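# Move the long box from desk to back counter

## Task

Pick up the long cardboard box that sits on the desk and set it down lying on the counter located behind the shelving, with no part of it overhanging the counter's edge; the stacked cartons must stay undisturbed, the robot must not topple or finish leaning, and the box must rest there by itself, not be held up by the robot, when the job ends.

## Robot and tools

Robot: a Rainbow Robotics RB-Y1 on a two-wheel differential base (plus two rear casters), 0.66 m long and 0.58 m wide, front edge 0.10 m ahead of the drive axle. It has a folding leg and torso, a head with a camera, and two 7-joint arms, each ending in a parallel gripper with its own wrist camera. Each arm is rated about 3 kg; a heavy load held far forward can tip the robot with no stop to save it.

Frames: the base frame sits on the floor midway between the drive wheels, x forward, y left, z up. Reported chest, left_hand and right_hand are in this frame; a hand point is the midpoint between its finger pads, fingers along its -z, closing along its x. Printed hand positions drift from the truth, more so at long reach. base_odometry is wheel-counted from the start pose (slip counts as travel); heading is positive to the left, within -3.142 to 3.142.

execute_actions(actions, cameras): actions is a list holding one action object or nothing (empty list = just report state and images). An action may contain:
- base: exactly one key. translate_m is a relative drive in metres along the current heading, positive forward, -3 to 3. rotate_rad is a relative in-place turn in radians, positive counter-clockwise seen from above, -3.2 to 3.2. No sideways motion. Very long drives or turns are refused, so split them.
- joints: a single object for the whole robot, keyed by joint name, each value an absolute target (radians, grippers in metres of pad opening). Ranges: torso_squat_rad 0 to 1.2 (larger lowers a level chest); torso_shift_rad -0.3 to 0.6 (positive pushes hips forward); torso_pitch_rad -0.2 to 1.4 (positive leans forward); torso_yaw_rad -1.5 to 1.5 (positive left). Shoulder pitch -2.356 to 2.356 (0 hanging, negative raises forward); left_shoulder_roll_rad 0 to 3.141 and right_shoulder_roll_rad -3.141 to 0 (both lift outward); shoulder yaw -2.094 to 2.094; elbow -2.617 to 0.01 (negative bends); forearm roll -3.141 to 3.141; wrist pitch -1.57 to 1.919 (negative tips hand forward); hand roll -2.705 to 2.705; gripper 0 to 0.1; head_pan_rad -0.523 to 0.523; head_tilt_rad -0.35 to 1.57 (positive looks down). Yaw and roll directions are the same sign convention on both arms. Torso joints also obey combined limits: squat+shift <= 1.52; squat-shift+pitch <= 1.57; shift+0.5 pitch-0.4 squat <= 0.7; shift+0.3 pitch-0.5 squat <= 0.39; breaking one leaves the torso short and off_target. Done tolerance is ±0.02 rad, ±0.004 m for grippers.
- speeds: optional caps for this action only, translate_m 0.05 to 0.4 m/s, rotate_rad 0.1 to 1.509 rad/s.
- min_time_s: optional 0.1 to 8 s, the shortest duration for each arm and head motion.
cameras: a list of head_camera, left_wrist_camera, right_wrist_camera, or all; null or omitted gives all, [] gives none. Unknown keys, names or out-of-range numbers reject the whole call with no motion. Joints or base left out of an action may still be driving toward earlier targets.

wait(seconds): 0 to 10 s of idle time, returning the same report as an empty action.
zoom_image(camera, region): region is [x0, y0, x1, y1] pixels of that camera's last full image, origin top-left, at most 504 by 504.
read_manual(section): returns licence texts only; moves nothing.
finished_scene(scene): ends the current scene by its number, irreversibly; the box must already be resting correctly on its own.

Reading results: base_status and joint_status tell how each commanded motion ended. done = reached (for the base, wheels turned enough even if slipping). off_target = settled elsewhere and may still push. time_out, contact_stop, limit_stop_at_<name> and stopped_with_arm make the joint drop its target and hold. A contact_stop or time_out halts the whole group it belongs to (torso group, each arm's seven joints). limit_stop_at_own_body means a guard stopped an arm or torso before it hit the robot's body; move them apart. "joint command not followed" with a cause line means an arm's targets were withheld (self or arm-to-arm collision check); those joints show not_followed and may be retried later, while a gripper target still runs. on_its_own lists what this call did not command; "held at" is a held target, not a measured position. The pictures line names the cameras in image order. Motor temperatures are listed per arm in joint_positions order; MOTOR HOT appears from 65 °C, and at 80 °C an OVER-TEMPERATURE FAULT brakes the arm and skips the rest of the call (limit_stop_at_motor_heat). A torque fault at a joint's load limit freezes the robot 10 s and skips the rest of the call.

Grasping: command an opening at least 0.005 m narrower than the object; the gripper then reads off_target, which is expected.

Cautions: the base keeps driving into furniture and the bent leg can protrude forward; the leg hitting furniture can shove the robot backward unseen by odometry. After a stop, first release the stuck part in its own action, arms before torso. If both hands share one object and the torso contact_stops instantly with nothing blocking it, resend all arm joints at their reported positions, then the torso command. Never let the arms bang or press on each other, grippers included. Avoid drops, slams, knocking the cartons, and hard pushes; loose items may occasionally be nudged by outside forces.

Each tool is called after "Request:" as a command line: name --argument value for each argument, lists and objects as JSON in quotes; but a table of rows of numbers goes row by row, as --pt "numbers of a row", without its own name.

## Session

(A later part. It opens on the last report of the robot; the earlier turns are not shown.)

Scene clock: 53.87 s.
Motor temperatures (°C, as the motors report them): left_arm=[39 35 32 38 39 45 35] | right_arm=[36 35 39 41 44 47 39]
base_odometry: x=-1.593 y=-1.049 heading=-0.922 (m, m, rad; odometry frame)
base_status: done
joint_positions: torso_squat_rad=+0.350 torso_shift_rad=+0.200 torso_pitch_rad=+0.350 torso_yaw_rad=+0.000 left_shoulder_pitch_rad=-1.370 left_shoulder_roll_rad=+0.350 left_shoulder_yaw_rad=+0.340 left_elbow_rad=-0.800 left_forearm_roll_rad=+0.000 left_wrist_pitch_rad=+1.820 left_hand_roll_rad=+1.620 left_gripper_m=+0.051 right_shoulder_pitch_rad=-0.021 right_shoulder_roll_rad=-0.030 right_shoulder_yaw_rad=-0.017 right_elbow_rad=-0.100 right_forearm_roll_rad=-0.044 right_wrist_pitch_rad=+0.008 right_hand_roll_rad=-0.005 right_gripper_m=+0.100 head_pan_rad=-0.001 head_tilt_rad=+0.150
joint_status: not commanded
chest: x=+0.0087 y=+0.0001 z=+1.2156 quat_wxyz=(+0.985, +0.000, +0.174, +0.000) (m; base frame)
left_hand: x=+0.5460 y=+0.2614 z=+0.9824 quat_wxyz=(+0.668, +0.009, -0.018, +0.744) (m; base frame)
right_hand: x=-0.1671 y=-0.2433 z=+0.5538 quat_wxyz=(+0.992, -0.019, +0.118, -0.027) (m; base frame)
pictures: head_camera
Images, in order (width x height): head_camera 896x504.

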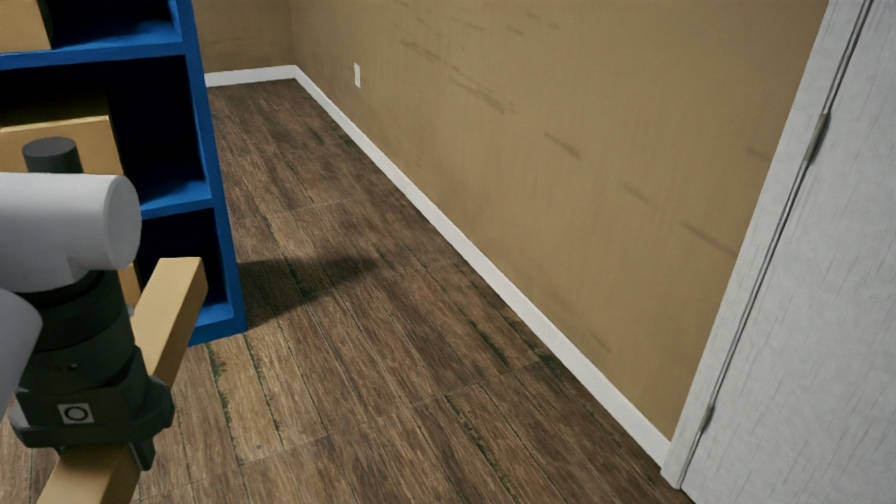

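Request:
execute_actions --actions '[{"base":{"translate_m":1.3}}]' --cameras '[]'

Request:
execute_actions --actions '[{"base":{"rotate_rad":0.44},"speeds":{"rotate_rad":0.5}}]' --cameras '["head_camera"]'

Scene clock: 58.93 s.
Motor temperatures (°C, as the motors report them): left_arm=[39 35 32 38 39 45 35] | right_arm=[36 35 39 41 44 47 39]
base_odometry: x=-0.808 y=-2.085 heading=-0.922 (m, m, rad; odometry frame)
base_status: done
joint_positions: torso_squat_rad=+0.350 torso_shift_rad=+0.200 torso_pitch_rad=+0.350 torso_yaw_rad=+0.000 left_shoulder_pitch_rad=-1.370 left_shoulder_roll_rad=+0.350 left_shoulder_yaw_rad=+0.340 left_elbow_rad=-0.800 left_forearm_roll_rad=+0.000 left_wrist_pitch_rad=+1.820 left_hand_roll_rad=+1.620 left_gripper_m=+0.051 right_shoulder_pitch_rad=-0.021 right_shoulder_roll_rad=-0.030 right_shoulder_yaw_rad=-0.017 right_elbow_rad=-0.100 right_forearm_roll_rad=-0.044 right_wrist_pitch_rad=+0.008 right_hand_roll_rad=-0.005 right_gripper_m=+0.100 head_pan_rad=-0.001 head_tilt_rad=+0.150
joint_status: not commanded
chest: x=+0.0087 y=+0.0001 z=+1.2156 quat_wxyz=(+0.985, +0.000, +0.174, +0.000) (m; base frame)
left_hand: x=+0.5460 y=+0.2614 z=+0.9824 quat_wxyz=(+0.668, +0.009, -0.018, +0.744) (m; base frame)
right_hand: x=-0.1671 y=-0.2433 z=+0.5538 quat_wxyz=(+0.992, -0.019, +0.118, -0.027) (m; base frame)
pictures: none
No camera images: the call's "cameras" was empty. Leave "cameras" out to get every camera's image.

Scene clock: 61.17 s.
Motor temperatures (°C, as the motors report them): left_arm=[39 35 32 38 39 45 35] | right_arm=[36 35 39 41 44 47 39]
base_odometry: x=-0.808 y=-2.085 heading=-0.484 (m, m, rad; odometry frame)
base_status: done
joint_positions: torso_squat_rad=+0.350 torso_shift_rad=+0.200 torso_pitch_rad=+0.350 torso_yaw_rad=+0.000 left_shoulder_pitch_rad=-1.371 left_shoulder_roll_rad=+0.348 left_shoulder_yaw_rad=+0.340 left_elbow_rad=-0.800 left_forearm_roll_rad=+0.001 left_wrist_pitch_rad=+1.820 left_hand_roll_rad=+1.619 left_gripper_m=+0.053 right_shoulder_pitch_rad=-0.021 right_shoulder_roll_rad=-0.030 right_shoulder_yaw_rad=-0.017 right_elbow_rad=-0.100 right_forearm_roll_rad=-0.044 right_wrist_pitch_rad=+0.008 right_hand_roll_rad=-0.005 right_gripper_m=+0.100 head_pan_rad=-0.001 head_tilt_rad=+0.150
joint_status: not commanded
chest: x=+0.0087 y=+0.0000 z=+1.2156 quat_wxyz=(+0.985, +0.000, +0.174, +0.000) (m; base frame)
left_hand: x=+0.5462 y=+0.2593 z=+0.9824 quat_wxyz=(+0.670, +0.008, -0.017, +0.743) (m; base frame)
right_hand: x=-0.1672 y=-0.2433 z=+0.5538 quat_wxyz=(+0.992, -0.019, +0.118, -0.027) (m; base frame)
pictures: head_camera
Images, in order (width x height): head_camera 896x504.

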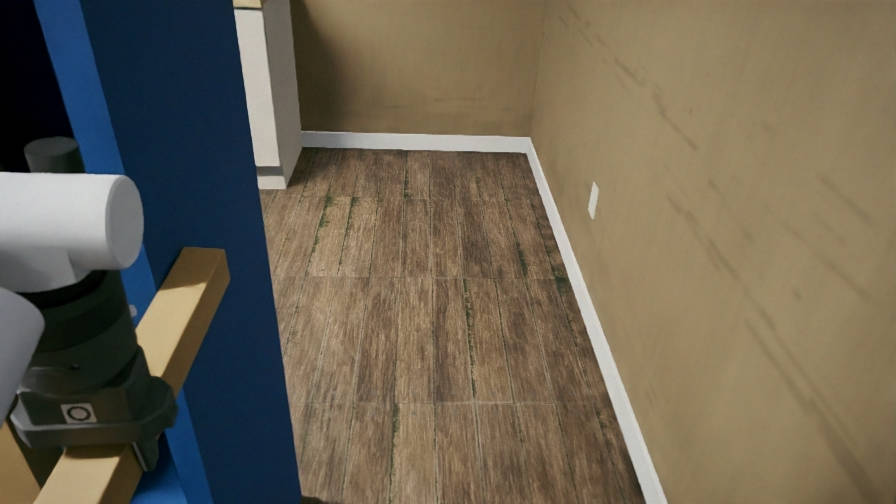

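Request:
execute_actions --actions '[{"base":{"rotate_rad":-0.25},"joints":{"head_tilt_rad":0.45},"speeds":{"rotate_rad":0.3}}]' --cameras '["head_camera","left_wrist_camera"]'

Scene clock: 63.07 s.
Motor temperatures (°C, as the motors report them): left_arm=[40 35 32 38 39 45 35] | right_arm=[36 35 39 41 44 47 39]
base_odometry: x=-0.808 y=-2.085 heading=-0.733 (m, m, rad; odometry frame)
base_status: done
joint_positions: torso_squat_rad=+0.350 torso_shift_rad=+0.200 torso_pitch_rad=+0.350 torso_yaw_rad=+0.000 left_shoulder_pitch_rad=-1.370 left_shoulder_roll_rad=+0.350 left_shoulder_yaw_rad=+0.340 left_elbow_rad=-0.800 left_forearm_roll_rad=+0.000 left_wrist_pitch_rad=+1.820 left_hand_roll_rad=+1.620 left_gripper_m=+0.053 right_shoulder_pitch_rad=-0.021 right_shoulder_roll_rad=-0.030 right_shoulder_yaw_rad=-0.017 right_elbow_rad=-0.100 right_forearm_roll_rad=-0.044 right_wrist_pitch_rad=+0.008 right_hand_roll_rad=-0.005 right_gripper_m=+0.100 head_pan_rad=-0.001 head_tilt_rad=+0.450
joint_status: all done
chest: x=+0.0087 y=+0.0001 z=+1.2156 quat_wxyz=(+0.985, +0.000, +0.174, +0.000) (m; base frame)
left_hand: x=+0.5461 y=+0.2611 z=+0.9824 quat_wxyz=(+0.668, +0.009, -0.018, +0.743) (m; base frame)
right_hand: x=-0.1671 y=-0.2433 z=+0.5538 quat_wxyz=(+0.992, -0.019, +0.118, -0.027) (m; base frame)
pictures: head_camera, left_wrist_camera
Images, in order (width x height): head_camera 896x504, left_wrist_camera 644x364.

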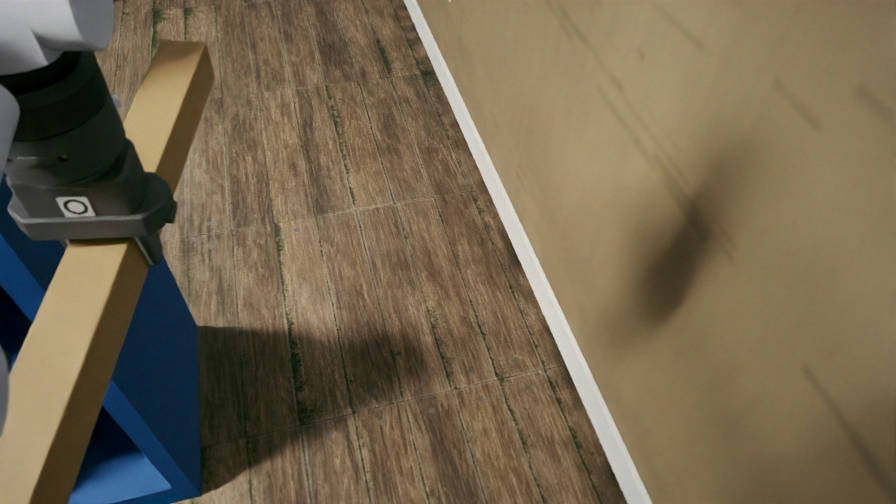

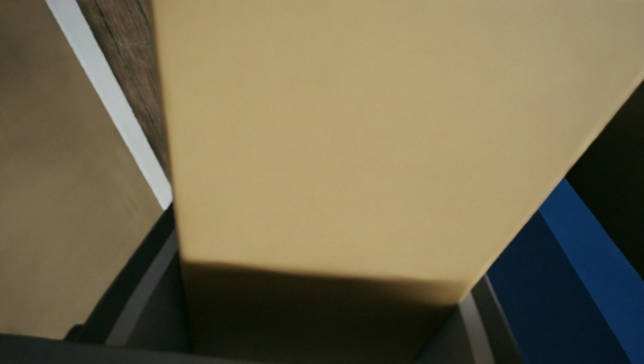

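Request:
execute_actions --actions '[{"base":{"translate_m":0.25},"joints":{"torso_yaw_rad":-0.25}}]' --cameras '[]'

Request:
execute_actions --actions '[{"base":{"rotate_rad":0.27},"joints":{"head_tilt_rad":0.24,"head_pan_rad":0.25},"speeds":{"rotate_rad":0.4}}]' --cameras '["head_camera"]'

Scene clock: 65.43 s.
Motor temperatures (°C, as the motors report them): left_arm=[40 35 32 38 39 45 35] | right_arm=[36 35 39 41 44 47 39]
base_odometry: x=-0.622 y=-2.252 heading=-0.732 (m, m, rad; odometry frame)
base_status: done
joint_positions: torso_squat_rad=+0.350 torso_shift_rad=+0.200 torso_pitch_rad=+0.350 torso_yaw_rad=-0.250 left_shoulder_pitch_rad=-1.370 left_shoulder_roll_rad=+0.350 left_shoulder_yaw_rad=+0.340 left_elbow_rad=-0.800 left_forearm_roll_rad=+0.000 left_wrist_pitch_rad=+1.820 left_hand_roll_rad=+1.620 left_gripper_m=+0.053 right_shoulder_pitch_rad=-0.021 right_shoulder_roll_rad=-0.030 right_shoulder_yaw_rad=-0.017 right_elbow_rad=-0.100 right_forearm_roll_rad=-0.044 right_wrist_pitch_rad=+0.008 right_hand_roll_rad=-0.005 right_gripper_m=+0.100 head_pan_rad=-0.001 head_tilt_rad=+0.450
joint_status: all done
chest: x=+0.0087 y=+0.0001 z=+1.2156 quat_wxyz=(+0.977, -0.022, +0.173, -0.123) (m; base frame)
left_hand: x=+0.5896 y=+0.1085 z=+0.9665 quat_wxyz=(+0.751, -0.022, +0.013, +0.660) (m; base frame)
right_hand: x=-0.2255 y=-0.2510 z=+0.5751 quat_wxyz=(+0.981, -0.047, +0.119, -0.148) (m; base frame)
pictures: none
No camera images: the call's "cameras" was empty. Leave "cameras" out to get every camera's image.

Scene clock: 67.23 s.
Motor temperatures (°C, as the motors report them): left_arm=[40 35 32 38 39 45 35] | right_arm=[36 35 39 41 44 47 39]
base_odometry: x=-0.622 y=-2.252 heading=-0.463 (m, m, rad; odometry frame)
base_status: done
joint_positions: torso_squat_rad=+0.350 torso_shift_rad=+0.200 torso_pitch_rad=+0.350 torso_yaw_rad=-0.250 left_shoulder_pitch_rad=-1.370 left_shoulder_roll_rad=+0.350 left_shoulder_yaw_rad=+0.340 left_elbow_rad=-0.800 left_forearm_roll_rad=+0.000 left_wrist_pitch_rad=+1.820 left_hand_roll_rad=+1.620 left_gripper_m=+0.053 right_shoulder_pitch_rad=-0.021 right_shoulder_roll_rad=-0.030 right_shoulder_yaw_rad=-0.017 right_elbow_rad=-0.100 right_forearm_roll_rad=-0.044 right_wrist_pitch_rad=+0.008 right_hand_roll_rad=-0.005 right_gripper_m=+0.100 head_pan_rad=+0.250 head_tilt_rad=+0.240
joint_status: all done
chest: x=+0.0087 y=+0.0001 z=+1.2156 quat_wxyz=(+0.977, -0.022, +0.173, -0.123) (m; base frame)
left_hand: x=+0.5896 y=+0.1085 z=+0.9665 quat_wxyz=(+0.751, -0.022, +0.013, +0.660) (m; base frame)
right_hand: x=-0.2255 y=-0.2511 z=+0.5751 quat_wxyz=(+0.981, -0.047, +0.119, -0.148) (m; base frame)
pictures: head_camera
Images, in order (width x height): head_camera 896x504.

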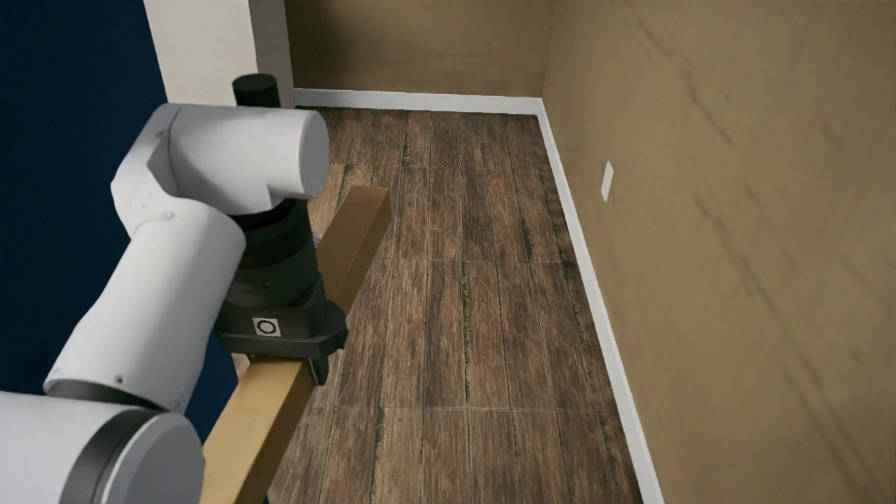

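Request:
execute_actions --actions '[{"base":{"translate_m":1.0},"joints":{"head_pan_rad":0.52,"head_tilt_rad":0.15}}]' --cameras '["head_camera"]'

Scene clock: 71.33 s.
Motor temperatures (°C, as the motors report them): left_arm=[40 35 32 38 39 45 35] | right_arm=[36 35 39 41 44 47 39]
base_odometry: x=+0.272 y=-2.699 heading=-0.463 (m, m, rad; odometry frame)
base_status: done
joint_positions: torso_squat_rad=+0.350 torso_shift_rad=+0.200 torso_pitch_rad=+0.350 torso_yaw_rad=-0.250 left_shoulder_pitch_rad=-1.370 left_shoulder_roll_rad=+0.350 left_shoulder_yaw_rad=+0.340 left_elbow_rad=-0.800 left_forearm_roll_rad=+0.000 left_wrist_pitch_rad=+1.820 left_hand_roll_rad=+1.620 left_gripper_m=+0.053 right_shoulder_pitch_rad=-0.021 right_shoulder_roll_rad=-0.030 right_shoulder_yaw_rad=-0.017 right_elbow_rad=-0.100 right_forearm_roll_rad=-0.044 right_wrist_pitch_rad=+0.008 right_hand_roll_rad=-0.005 right_gripper_m=+0.100 head_pan_rad=+0.520 head_tilt_rad=+0.150
joint_status: all done
chest: x=+0.0087 y=+0.0002 z=+1.2156 quat_wxyz=(+0.977, -0.022, +0.173, -0.123) (m; base frame)
left_hand: x=+0.5896 y=+0.1085 z=+0.9665 quat_wxyz=(+0.751, -0.022, +0.013, +0.660) (m; base frame)
right_hand: x=-0.2255 y=-0.2511 z=+0.5751 quat_wxyz=(+0.981, -0.047, +0.119, -0.148) (m; base frame)
pictures: head_camera
Images, in order (width x height): head_camera 896x504.

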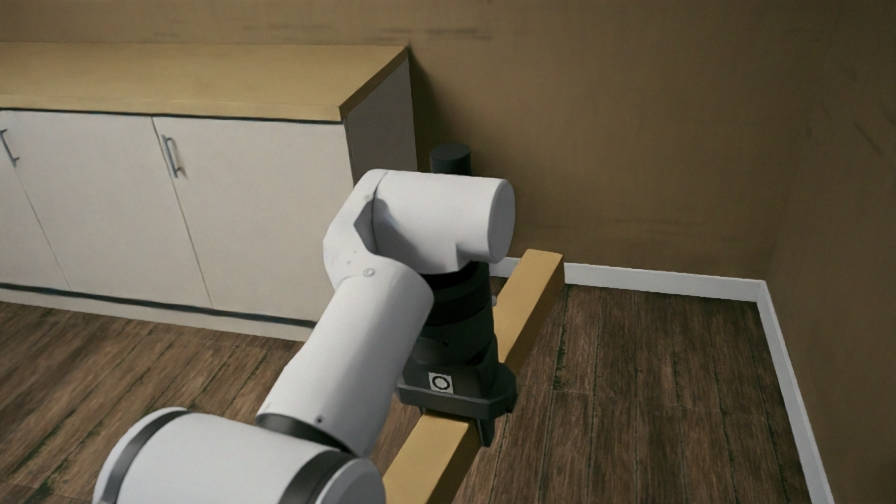

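Request:
execute_actions --actions '[{"base":{"rotate_rad":0.45},"joints":{"torso_squat_rad":0.1},"speeds":{"rotate_rad":0.5}}]' --cameras '[]'

Request:
execute_actions --actions '[{"base":{"translate_m":0.65}}]' --cameras '[]'

Request:
execute_actions --actions '[{"base":{"rotate_rad":1.12},"joints":{"head_pan_rad":0,"torso_yaw_rad":0},"speeds":{"rotate_rad":0.6}}]' --cameras '["head_camera"]'

Scene clock: 73.83 s.
Motor temperatures (°C, as the motors report them): left_arm=[40 35 32 38 39 45 35] | right_arm=[36 35 39 41 44 47 39]
base_odometry: x=+0.272 y=-2.699 heading=-0.014 (m, m, rad; odometry frame)
base_status: done
joint_positions: torso_squat_rad=+0.100 torso_shift_rad=+0.200 torso_pitch_rad=+0.350 torso_yaw_rad=-0.250 left_shoulder_pitch_rad=-1.370 left_shoulder_roll_rad=+0.350 left_shoulder_yaw_rad=+0.340 left_elbow_rad=-0.800 left_forearm_roll_rad=+0.000 left_wrist_pitch_rad=+1.820 left_hand_roll_rad=+1.620 left_gripper_m=+0.053 right_shoulder_pitch_rad=-0.021 right_shoulder_roll_rad=-0.030 right_shoulder_yaw_rad=-0.017 right_elbow_rad=-0.100 right_forearm_roll_rad=-0.044 right_wrist_pitch_rad=+0.008 right_hand_roll_rad=-0.005 right_gripper_m=+0.100 head_pan_rad=+0.520 head_tilt_rad=+0.150
joint_status: all done
chest: x=+0.0165 y=+0.0002 z=+1.2538 quat_wxyz=(+0.977, -0.022, +0.173, -0.123) (m; base frame)
left_hand: x=+0.5974 y=+0.1086 z=+1.0046 quat_wxyz=(+0.751, -0.022, +0.013, +0.660) (m; base frame)
right_hand: x=-0.2177 y=-0.2510 z=+0.6133 quat_wxyz=(+0.981, -0.047, +0.119, -0.148) (m; base frame)
pictures: none
No camera images: the call's "cameras" was empty. Leave "cameras" out to get every camera's image.

Scene clock: 76.93 s.
Motor temperatures (°C, as the motors report them): left_arm=[40 35 32 38 39 45 35] | right_arm=[36 35 39 41 44 47 39]
base_odometry: x=+0.922 y=-2.707 heading=-0.013 (m, m, rad; odometry frame)
base_status: done
joint_positions: torso_squat_rad=+0.100 torso_shift_rad=+0.200 torso_pitch_rad=+0.350 torso_yaw_rad=-0.250 left_shoulder_pitch_rad=-1.370 left_shoulder_roll_rad=+0.350 left_shoulder_yaw_rad=+0.340 left_elbow_rad=-0.800 left_forearm_roll_rad=+0.000 left_wrist_pitch_rad=+1.820 left_hand_roll_rad=+1.620 left_gripper_m=+0.053 right_shoulder_pitch_rad=-0.021 right_shoulder_roll_rad=-0.030 right_shoulder_yaw_rad=-0.017 right_elbow_rad=-0.100 right_forearm_roll_rad=-0.044 right_wrist_pitch_rad=+0.008 right_hand_roll_rad=-0.005 right_gripper_m=+0.100 head_pan_rad=+0.520 head_tilt_rad=+0.150
joint_status: not commanded
chest: x=+0.0164 y=+0.0002 z=+1.2538 quat_wxyz=(+0.977, -0.022, +0.173, -0.123) (m; base frame)
left_hand: x=+0.5974 y=+0.1085 z=+1.0047 quat_wxyz=(+0.751, -0.022, +0.013, +0.660) (m; base frame)
right_hand: x=-0.2177 y=-0.2510 z=+0.6133 quat_wxyz=(+0.981, -0.047, +0.119, -0.148) (m; base frame)
pictures: none
No camera images: the call's "cameras" was empty. Leave "cameras" out to get every camera's image.

Scene clock: 80.33 s.
Motor temperatures (°C, as the motors report them): left_arm=[40 35 32 38 39 45 35] | right_arm=[36 35 39 41 44 47 39]
base_odometry: x=+0.922 y=-2.707 heading=+1.106 (m, m, rad; odometry frame)
base_status: done
joint_positions: torso_squat_rad=+0.100 torso_shift_rad=+0.200 torso_pitch_rad=+0.350 torso_yaw_rad=+0.000 left_shoulder_pitch_rad=-1.370 left_shoulder_roll_rad=+0.350 left_shoulder_yaw_rad=+0.340 left_elbow_rad=-0.800 left_forearm_roll_rad=+0.000 left_wrist_pitch_rad=+1.820 left_hand_roll_rad=+1.620 left_gripper_m=+0.053 right_shoulder_pitch_rad=-0.021 right_shoulder_roll_rad=-0.030 right_shoulder_yaw_rad=-0.017 right_elbow_rad=-0.100 right_forearm_roll_rad=-0.044 right_wrist_pitch_rad=+0.008 right_hand_roll_rad=-0.005 right_gripper_m=+0.100 head_pan_rad=+0.000 head_tilt_rad=+0.150
joint_status: all done
chest: x=+0.0164 y=+0.0001 z=+1.2538 quat_wxyz=(+0.985, +0.000, +0.174, +0.000) (m; base frame)
left_hand: x=+0.5537 y=+0.2614 z=+1.0206 quat_wxyz=(+0.668, +0.009, -0.018, +0.744) (m; base frame)
right_hand: x=-0.1593 y=-0.2433 z=+0.5920 quat_wxyz=(+0.992, -0.019, +0.118, -0.027) (m; base frame)
pictures: head_camera
Images, in order (width x height): head_camera 896x504.

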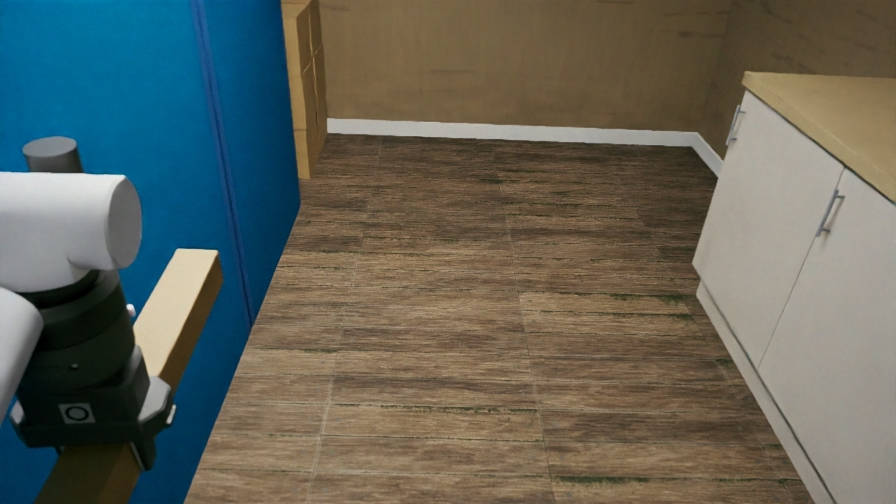

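Request:
execute_actions --actions '[{"base":{"rotate_rad":-0.3},"joints":{"torso_squat_rad":0.0,"torso_shift_rad":0.1},"speeds":{"rotate_rad":0.5}}]' --cameras '[]'

Request:
execute_actions --actions '[{"base":{"translate_m":0.75},"joints":{"head_pan_rad":-0.5,"head_tilt_rad":0.1}}]' --cameras '["head_camera"]'

Scene clock: 82.43 s.
Motor temperatures (°C, as the motors report them): left_arm=[40 35 32 38 39 45 35] | right_arm=[36 35 39 41 44 47 39]
base_odometry: x=+0.922 y=-2.707 heading=+0.807 (m, m, rad; odometry frame)
base_status: done
joint_positions: torso_squat_rad=+0.000 torso_shift_rad=+0.100 torso_pitch_rad=+0.350 torso_yaw_rad=+0.000 left_shoulder_pitch_rad=-1.370 left_shoulder_roll_rad=+0.350 left_shoulder_yaw_rad=+0.340 left_elbow_rad=-0.800 left_forearm_roll_rad=+0.000 left_wrist_pitch_rad=+1.820 left_hand_roll_rad=+1.620 left_gripper_m=+0.053 right_shoulder_pitch_rad=-0.021 right_shoulder_roll_rad=-0.030 right_shoulder_yaw_rad=-0.017 right_elbow_rad=-0.100 right_forearm_roll_rad=-0.044 right_wrist_pitch_rad=+0.008 right_hand_roll_rad=-0.005 right_gripper_m=+0.100 head_pan_rad=+0.000 head_tilt_rad=+0.150
joint_status: all done
chest: x=-0.0522 y=+0.0002 z=+1.2677 quat_wxyz=(+0.985, +0.000, +0.174, +0.000) (m; base frame)
left_hand: x=+0.4852 y=+0.2614 z=+1.0346 quat_wxyz=(+0.668, +0.009, -0.018, +0.744) (m; base frame)
right_hand: x=-0.2278 y=-0.2433 z=+0.6059 quat_wxyz=(+0.992, -0.019, +0.118, -0.027) (m; base frame)
pictures: none
No camera images: the call's "cameras" was empty. Leave "cameras" out to get every camera's image.

Scene clock: 85.87 s.
Motor temperatures (°C, as the motors report them): left_arm=[40 35 32 38 39 45 35] | right_arm=[36 35 39 41 44 47 39]
base_odometry: x=+1.440 y=-2.166 heading=+0.808 (m, m, rad; odometry frame)
base_status: done
joint_positions: torso_squat_rad=+0.000 torso_shift_rad=+0.100 torso_pitch_rad=+0.350 torso_yaw_rad=+0.000 left_shoulder_pitch_rad=-1.370 left_shoulder_roll_rad=+0.350 left_shoulder_yaw_rad=+0.340 left_elbow_rad=-0.800 left_forearm_roll_rad=+0.000 left_wrist_pitch_rad=+1.820 left_hand_roll_rad=+1.620 left_gripper_m=+0.053 right_shoulder_pitch_rad=-0.021 right_shoulder_roll_rad=-0.030 right_shoulder_yaw_rad=-0.017 right_elbow_rad=-0.100 right_forearm_roll_rad=-0.044 right_wrist_pitch_rad=+0.008 right_hand_roll_rad=-0.005 right_gripper_m=+0.100 head_pan_rad=-0.500 head_tilt_rad=+0.100
joint_status: all done
chest: x=-0.0521 y=+0.0002 z=+1.2677 quat_wxyz=(+0.985, +0.000, +0.174, +0.000) (m; base frame)
left_hand: x=+0.4852 y=+0.2614 z=+1.0345 quat_wxyz=(+0.668, +0.009, -0.018, +0.744) (m; base frame)
right_hand: x=-0.2278 y=-0.2433 z=+0.6059 quat_wxyz=(+0.992, -0.019, +0.118, -0.027) (m; base frame)
pictures: head_camera
Images, in order (width x height): head_camera 896x504.

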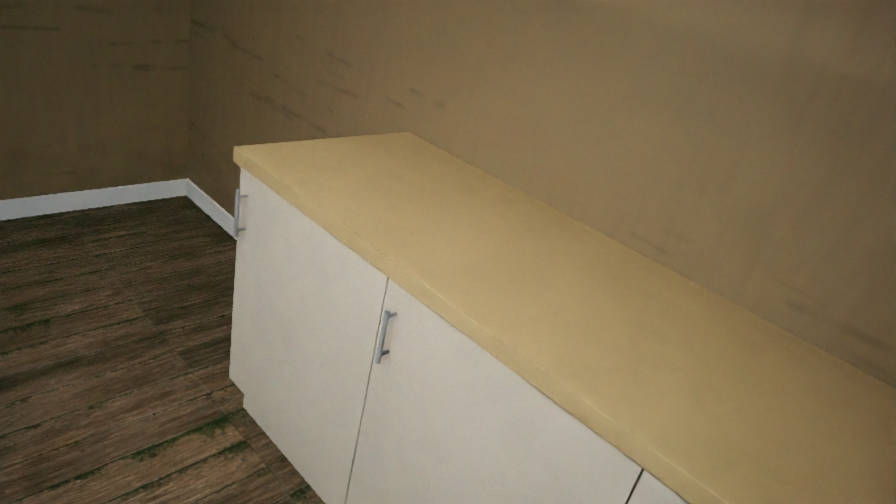

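Request:
execute_actions --actions '[{"base":{"rotate_rad":-1.27},"joints":{"head_pan_rad":0,"head_tilt_rad":0.45},"speeds":{"rotate_rad":0.5}}]' --cameras '["head_camera"]'

Request:
execute_actions --actions '[{"joints":{"left_hand_roll_rad":0.05},"min_time_s":3}]' --cameras '["head_camera"]'

Scene clock: 89.87 s.
Motor temperatures (°C, as the motors report them): left_arm=[40 35 32 38 39 45 35] | right_arm=[36 35 39 41 44 47 39]
base_odometry: x=+1.440 y=-2.166 heading=-0.462 (m, m, rad; odometry frame)
base_status: done
joint_positions: torso_squat_rad=+0.000 torso_shift_rad=+0.100 torso_pitch_rad=+0.350 torso_yaw_rad=+0.000 left_shoulder_pitch_rad=-1.370 left_shoulder_roll_rad=+0.350 left_shoulder_yaw_rad=+0.340 left_elbow_rad=-0.800 left_forearm_roll_rad=+0.000 left_wrist_pitch_rad=+1.820 left_hand_roll_rad=+1.620 left_gripper_m=+0.053 right_shoulder_pitch_rad=-0.021 right_shoulder_roll_rad=-0.030 right_shoulder_yaw_rad=-0.017 right_elbow_rad=-0.100 right_forearm_roll_rad=-0.044 right_wrist_pitch_rad=+0.008 right_hand_roll_rad=-0.005 right_gripper_m=+0.100 head_pan_rad=+0.000 head_tilt_rad=+0.450
joint_status: all done
chest: x=-0.0521 y=+0.0002 z=+1.2677 quat_wxyz=(+0.985, +0.000, +0.174, +0.000) (m; base frame)
left_hand: x=+0.4852 y=+0.2614 z=+1.0345 quat_wxyz=(+0.668, +0.009, -0.018, +0.744) (m; base frame)
right_hand: x=-0.2278 y=-0.2433 z=+0.6059 quat_wxyz=(+0.992, -0.019, +0.118, -0.027) (m; base frame)
pictures: head_camera
Images, in order (width x height): head_camera 896x504.

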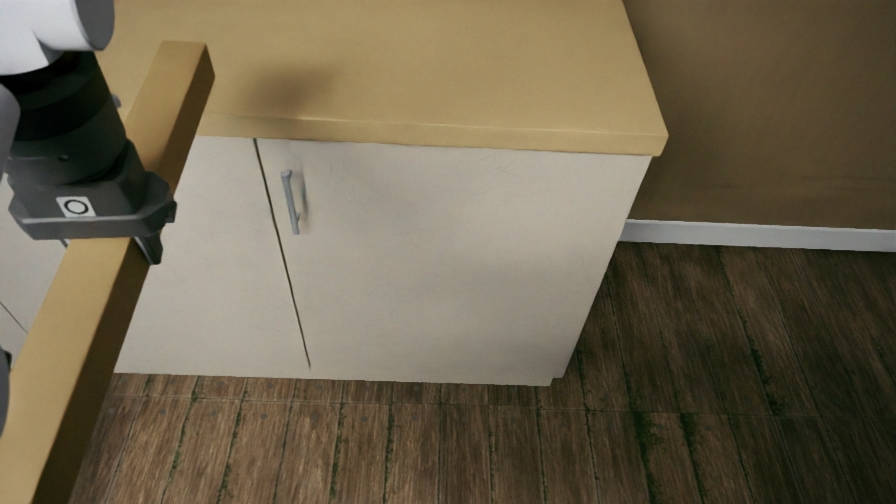

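Scene clock: 93.17 s.
Motor temperatures (°C, as the motors report them): left_arm=[40 35 32 38 39 45 35] | right_arm=[36 35 39 41 44 47 39]
base_odometry: x=+1.440 y=-2.166 heading=-0.462 (m, m, rad; odometry frame)
base_status: not commanded
joint_positions: torso_squat_rad=+0.000 torso_shift_rad=+0.100 torso_pitch_rad=+0.350 torso_yaw_rad=+0.000 left_shoulder_pitch_rad=-1.370 left_shoulder_roll_rad=+0.350 left_shoulder_yaw_rad=+0.340 left_elbow_rad=-0.800 left_forearm_roll_rad=+0.000 left_wrist_pitch_rad=+1.820 left_hand_roll_rad=+0.050 left_gripper_m=+0.053 right_shoulder_pitch_rad=-0.021 right_shoulder_roll_rad=-0.030 right_shoulder_yaw_rad=-0.017 right_elbow_rad=-0.100 right_forearm_roll_rad=-0.044 right_wrist_pitch_rad=+0.008 right_hand_roll_rad=-0.005 right_gripper_m=+0.100 head_pan_rad=+0.000 head_tilt_rad=+0.450
joint_status: all done
chest: x=-0.0521 y=+0.0002 z=+1.2677 quat_wxyz=(+0.985, +0.000, +0.174, +0.000) (m; base frame)
left_hand: x=+0.4852 y=+0.2614 z=+1.0345 quat_wxyz=(+0.998, +0.019, -0.007, +0.054) (m; base frame)
right_hand: x=-0.2278 y=-0.2433 z=+0.6059 quat_wxyz=(+0.992, -0.019, +0.118, -0.027) (m; base frame)
pictures: head_camera
Images, in order (width x height): head_camera 896x504.

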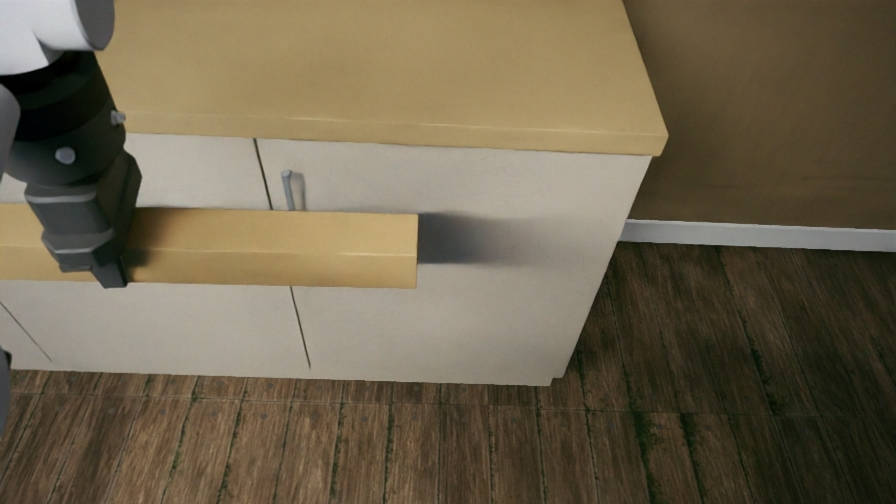

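Request:
execute_actions --actions '[{"base":{"translate_m":0.56},"joints":{"head_pan_rad":0.3}}]' --cameras '["head_camera","left_wrist_camera"]'

Scene clock: 96.23 s.
Motor temperatures (°C, as the motors report them): left_arm=[40 35 32 38 39 45 35] | right_arm=[36 35 39 41 44 47 39]
base_odometry: x=+1.942 y=-2.415 heading=-0.462 (m, m, rad; odometry frame)
base_status: done
joint_positions: torso_squat_rad=+0.000 torso_shift_rad=+0.100 torso_pitch_rad=+0.350 torso_yaw_rad=+0.000 left_shoulder_pitch_rad=-1.370 left_shoulder_roll_rad=+0.350 left_shoulder_yaw_rad=+0.340 left_elbow_rad=-0.800 left_forearm_roll_rad=+0.000 left_wrist_pitch_rad=+1.820 left_hand_roll_rad=+0.050 left_gripper_m=+0.053 right_shoulder_pitch_rad=-0.021 right_shoulder_roll_rad=-0.030 right_shoulder_yaw_rad=-0.017 right_elbow_rad=-0.100 right_forearm_roll_rad=-0.044 right_wrist_pitch_rad=+0.008 right_hand_roll_rad=-0.005 right_gripper_m=+0.100 head_pan_rad=+0.300 head_tilt_rad=+0.450
joint_status: all done
chest: x=-0.0521 y=+0.0002 z=+1.2677 quat_wxyz=(+0.985, +0.000, +0.174, +0.000) (m; base frame)
left_hand: x=+0.4852 y=+0.2614 z=+1.0345 quat_wxyz=(+0.998, +0.019, -0.007, +0.054) (m; base frame)
right_hand: x=-0.2278 y=-0.2433 z=+0.6059 quat_wxyz=(+0.992, -0.019, +0.118, -0.027) (m; base frame)
pictures: head_camera, left_wrist_camera
Images, in order (width x height): head_camera 896x504, left_wrist_camera 644x364.

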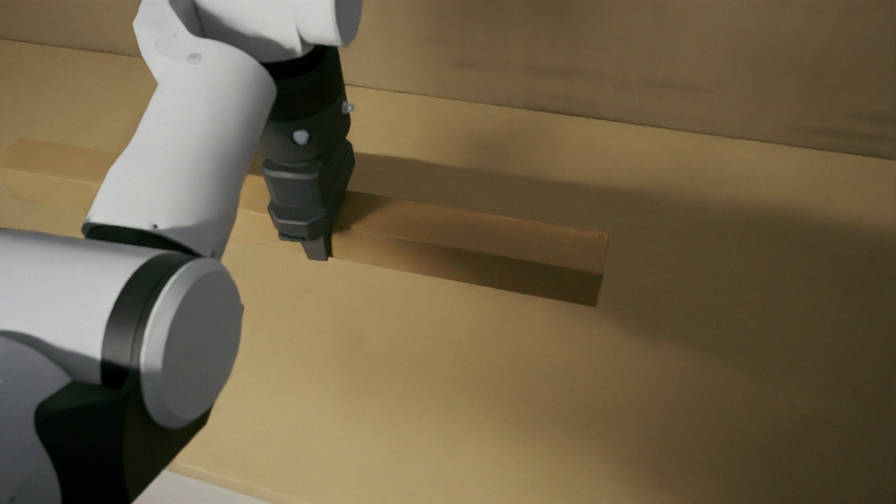

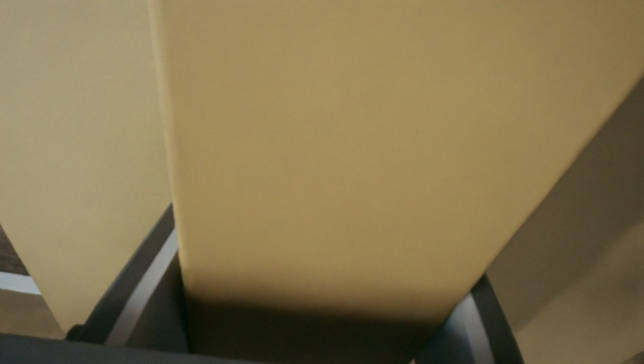

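Request:
execute_actions --actions '[{"joints":{"torso_pitch_rad":0.49,"left_wrist_pitch_rad":1.68},"min_time_s":1.5}]' --cameras '["head_camera","left_wrist_camera"]'

Scene clock: 98.13 s.
Motor temperatures (°C, as the motors report them): left_arm=[40 35 32 38 39 45 35] | right_arm=[36 35 39 41 44 47 39]
base_odometry: x=+1.941 y=-2.415 heading=-0.462 (m, m, rad; odometry frame)
base_status: not commanded
joint_positions: torso_squat_rad=+0.000 torso_shift_rad=+0.099 torso_pitch_rad=+0.488 torso_yaw_rad=+0.000 left_shoulder_pitch_rad=-1.374 left_shoulder_roll_rad=+0.351 left_shoulder_yaw_rad=+0.340 left_elbow_rad=-0.802 left_forearm_roll_rad=+0.000 left_wrist_pitch_rad=+1.681 left_hand_roll_rad=+0.050 left_gripper_m=+0.052 right_shoulder_pitch_rad=-0.021 right_shoulder_roll_rad=-0.030 right_shoulder_yaw_rad=-0.017 right_elbow_rad=-0.100 right_forearm_roll_rad=-0.044 right_wrist_pitch_rad=+0.008 right_hand_roll_rad=-0.005 right_gripper_m=+0.100 head_pan_rad=+0.300 head_tilt_rad=+0.450
joint_status: all done
chest: x=-0.0136 y=+0.0000 z=+1.2504 quat_wxyz=(+0.970, +0.000, +0.242, +0.000) (m; base frame)
left_hand: x=+0.5204 y=+0.2630 z=+0.9462 quat_wxyz=(+0.998, +0.023, -0.010, +0.051) (m; base frame)
right_hand: x=-0.2787 y=-0.2433 z=+0.6189 quat_wxyz=(+0.982, -0.020, +0.187, -0.025) (m; base frame)
pictures: head_camera, left_wrist_camera
Images, in order (width x height): head_camera 896x504, left_wrist_camera 644x364.

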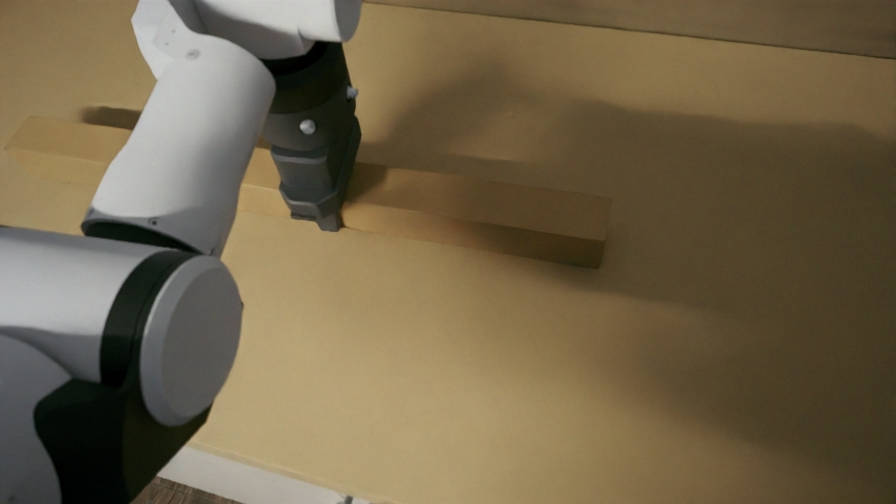

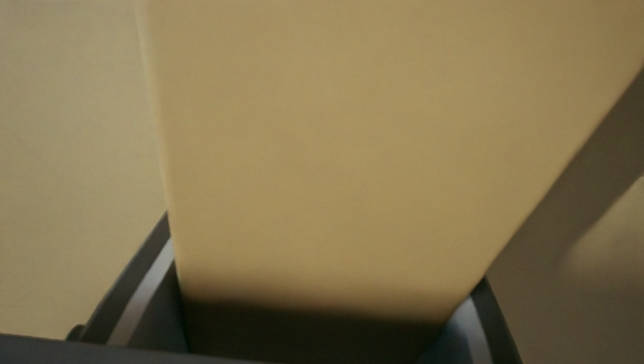

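Contact made. Release and lift.

Request:
execute_actions --actions '[{"joints":{"left_gripper_m":0.1}}]' --cameras '[]'

Request:
execute_actions --actions '[{"joints":{"torso_pitch_rad":0.3,"left_wrist_pitch_rad":1.85,"head_pan_rad":0.5}}]' --cameras '["head_camera"]'

Scene clock: 99.40 s.
Motor temperatures (°C, as the motors report them): left_arm=[40 35 32 38 39 45 35] | right_arm=[36 35 39 41 44 47 39]
base_odometry: x=+1.942 y=-2.415 heading=-0.462 (m, m, rad; odometry frame)
base_status: not commanded
joint_positions: torso_squat_rad=+0.000 torso_shift_rad=+0.100 torso_pitch_rad=+0.489 torso_yaw_rad=+0.000 left_shoulder_pitch_rad=-1.373 left_shoulder_roll_rad=+0.351 left_shoulder_yaw_rad=+0.340 left_elbow_rad=-0.802 left_forearm_roll_rad=+0.000 left_wrist_pitch_rad=+1.680 left_hand_roll_rad=+0.050 left_gripper_m=+0.100 right_shoulder_pitch_rad=-0.021 right_shoulder_roll_rad=-0.030 right_shoulder_yaw_rad=-0.017 right_elbow_rad=-0.100 right_forearm_roll_rad=-0.044 right_wrist_pitch_rad=+0.008 right_hand_roll_rad=-0.005 right_gripper_m=+0.100 head_pan_rad=+0.300 head_tilt_rad=+0.450
joint_status: all done
chest: x=-0.0131 y=+0.0000 z=+1.2502 quat_wxyz=(+0.970, +0.000, +0.242, +0.000) (m; base frame)
left_hand: x=+0.5205 y=+0.2630 z=+0.9451 quat_wxyz=(+0.998, +0.023, -0.010, +0.051) (m; base frame)
right_hand: x=-0.2787 y=-0.2433 z=+0.6190 quat_wxyz=(+0.982, -0.020, +0.187, -0.025) (m; base frame)
pictures: none
No camera images: the call's "cameras" was empty. Leave "cameras" out to get every camera's image.

Scene clock: 100.83 s.
Motor temperatures (°C, as the motors report them): left_arm=[40 35 32 38 39 45 35] | right_arm=[36 35 39 41 44 47 39]
base_odometry: x=+1.942 y=-2.415 heading=-0.462 (m, m, rad; odometry frame)
base_status: not commanded
joint_positions: torso_squat_rad=+0.000 torso_shift_rad=+0.100 torso_pitch_rad=+0.300 torso_yaw_rad=+0.000 left_shoulder_pitch_rad=-1.370 left_shoulder_roll_rad=+0.350 left_shoulder_yaw_rad=+0.340 left_elbow_rad=-0.800 left_forearm_roll_rad=+0.000 left_wrist_pitch_rad=+1.850 left_hand_roll_rad=+0.050 left_gripper_m=+0.100 right_shoulder_pitch_rad=-0.021 right_shoulder_roll_rad=-0.030 right_shoulder_yaw_rad=-0.017 right_elbow_rad=-0.100 right_forearm_roll_rad=-0.044 right_wrist_pitch_rad=+0.008 right_hand_roll_rad=-0.005 right_gripper_m=+0.100 head_pan_rad=+0.500 head_tilt_rad=+0.450
joint_status: all done
chest: x=-0.0668 y=+0.0001 z=+1.2726 quat_wxyz=(+0.989, +0.000, +0.149, +0.000) (m; base frame)
left_hand: x=+0.4747 y=+0.2612 z=+1.0665 quat_wxyz=(+0.998, +0.018, -0.017, +0.055) (m; base frame)
right_hand: x=-0.2091 y=-0.2433 z=+0.6028 quat_wxyz=(+0.995, -0.018, +0.093, -0.027) (m; base frame)
pictures: head_camera
Images, in order (width x height): head_camera 896x504.

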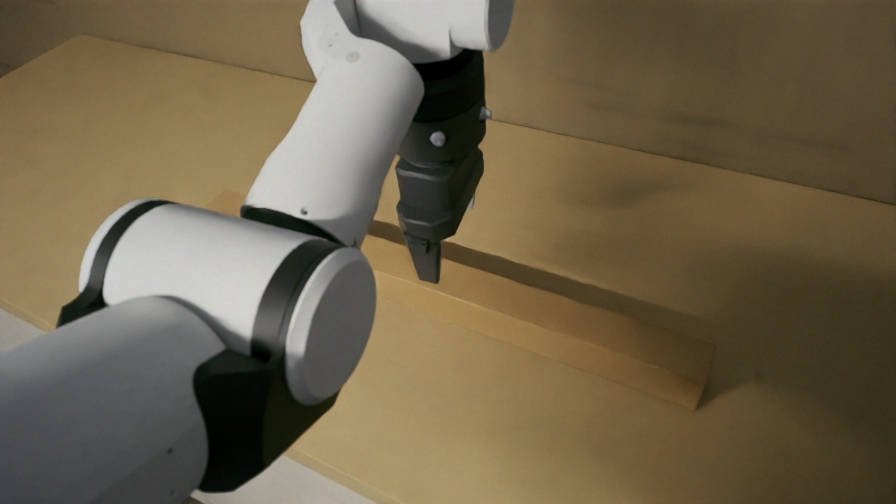

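Request:
finished_scene --scene 1

The scene is finished: the task was done.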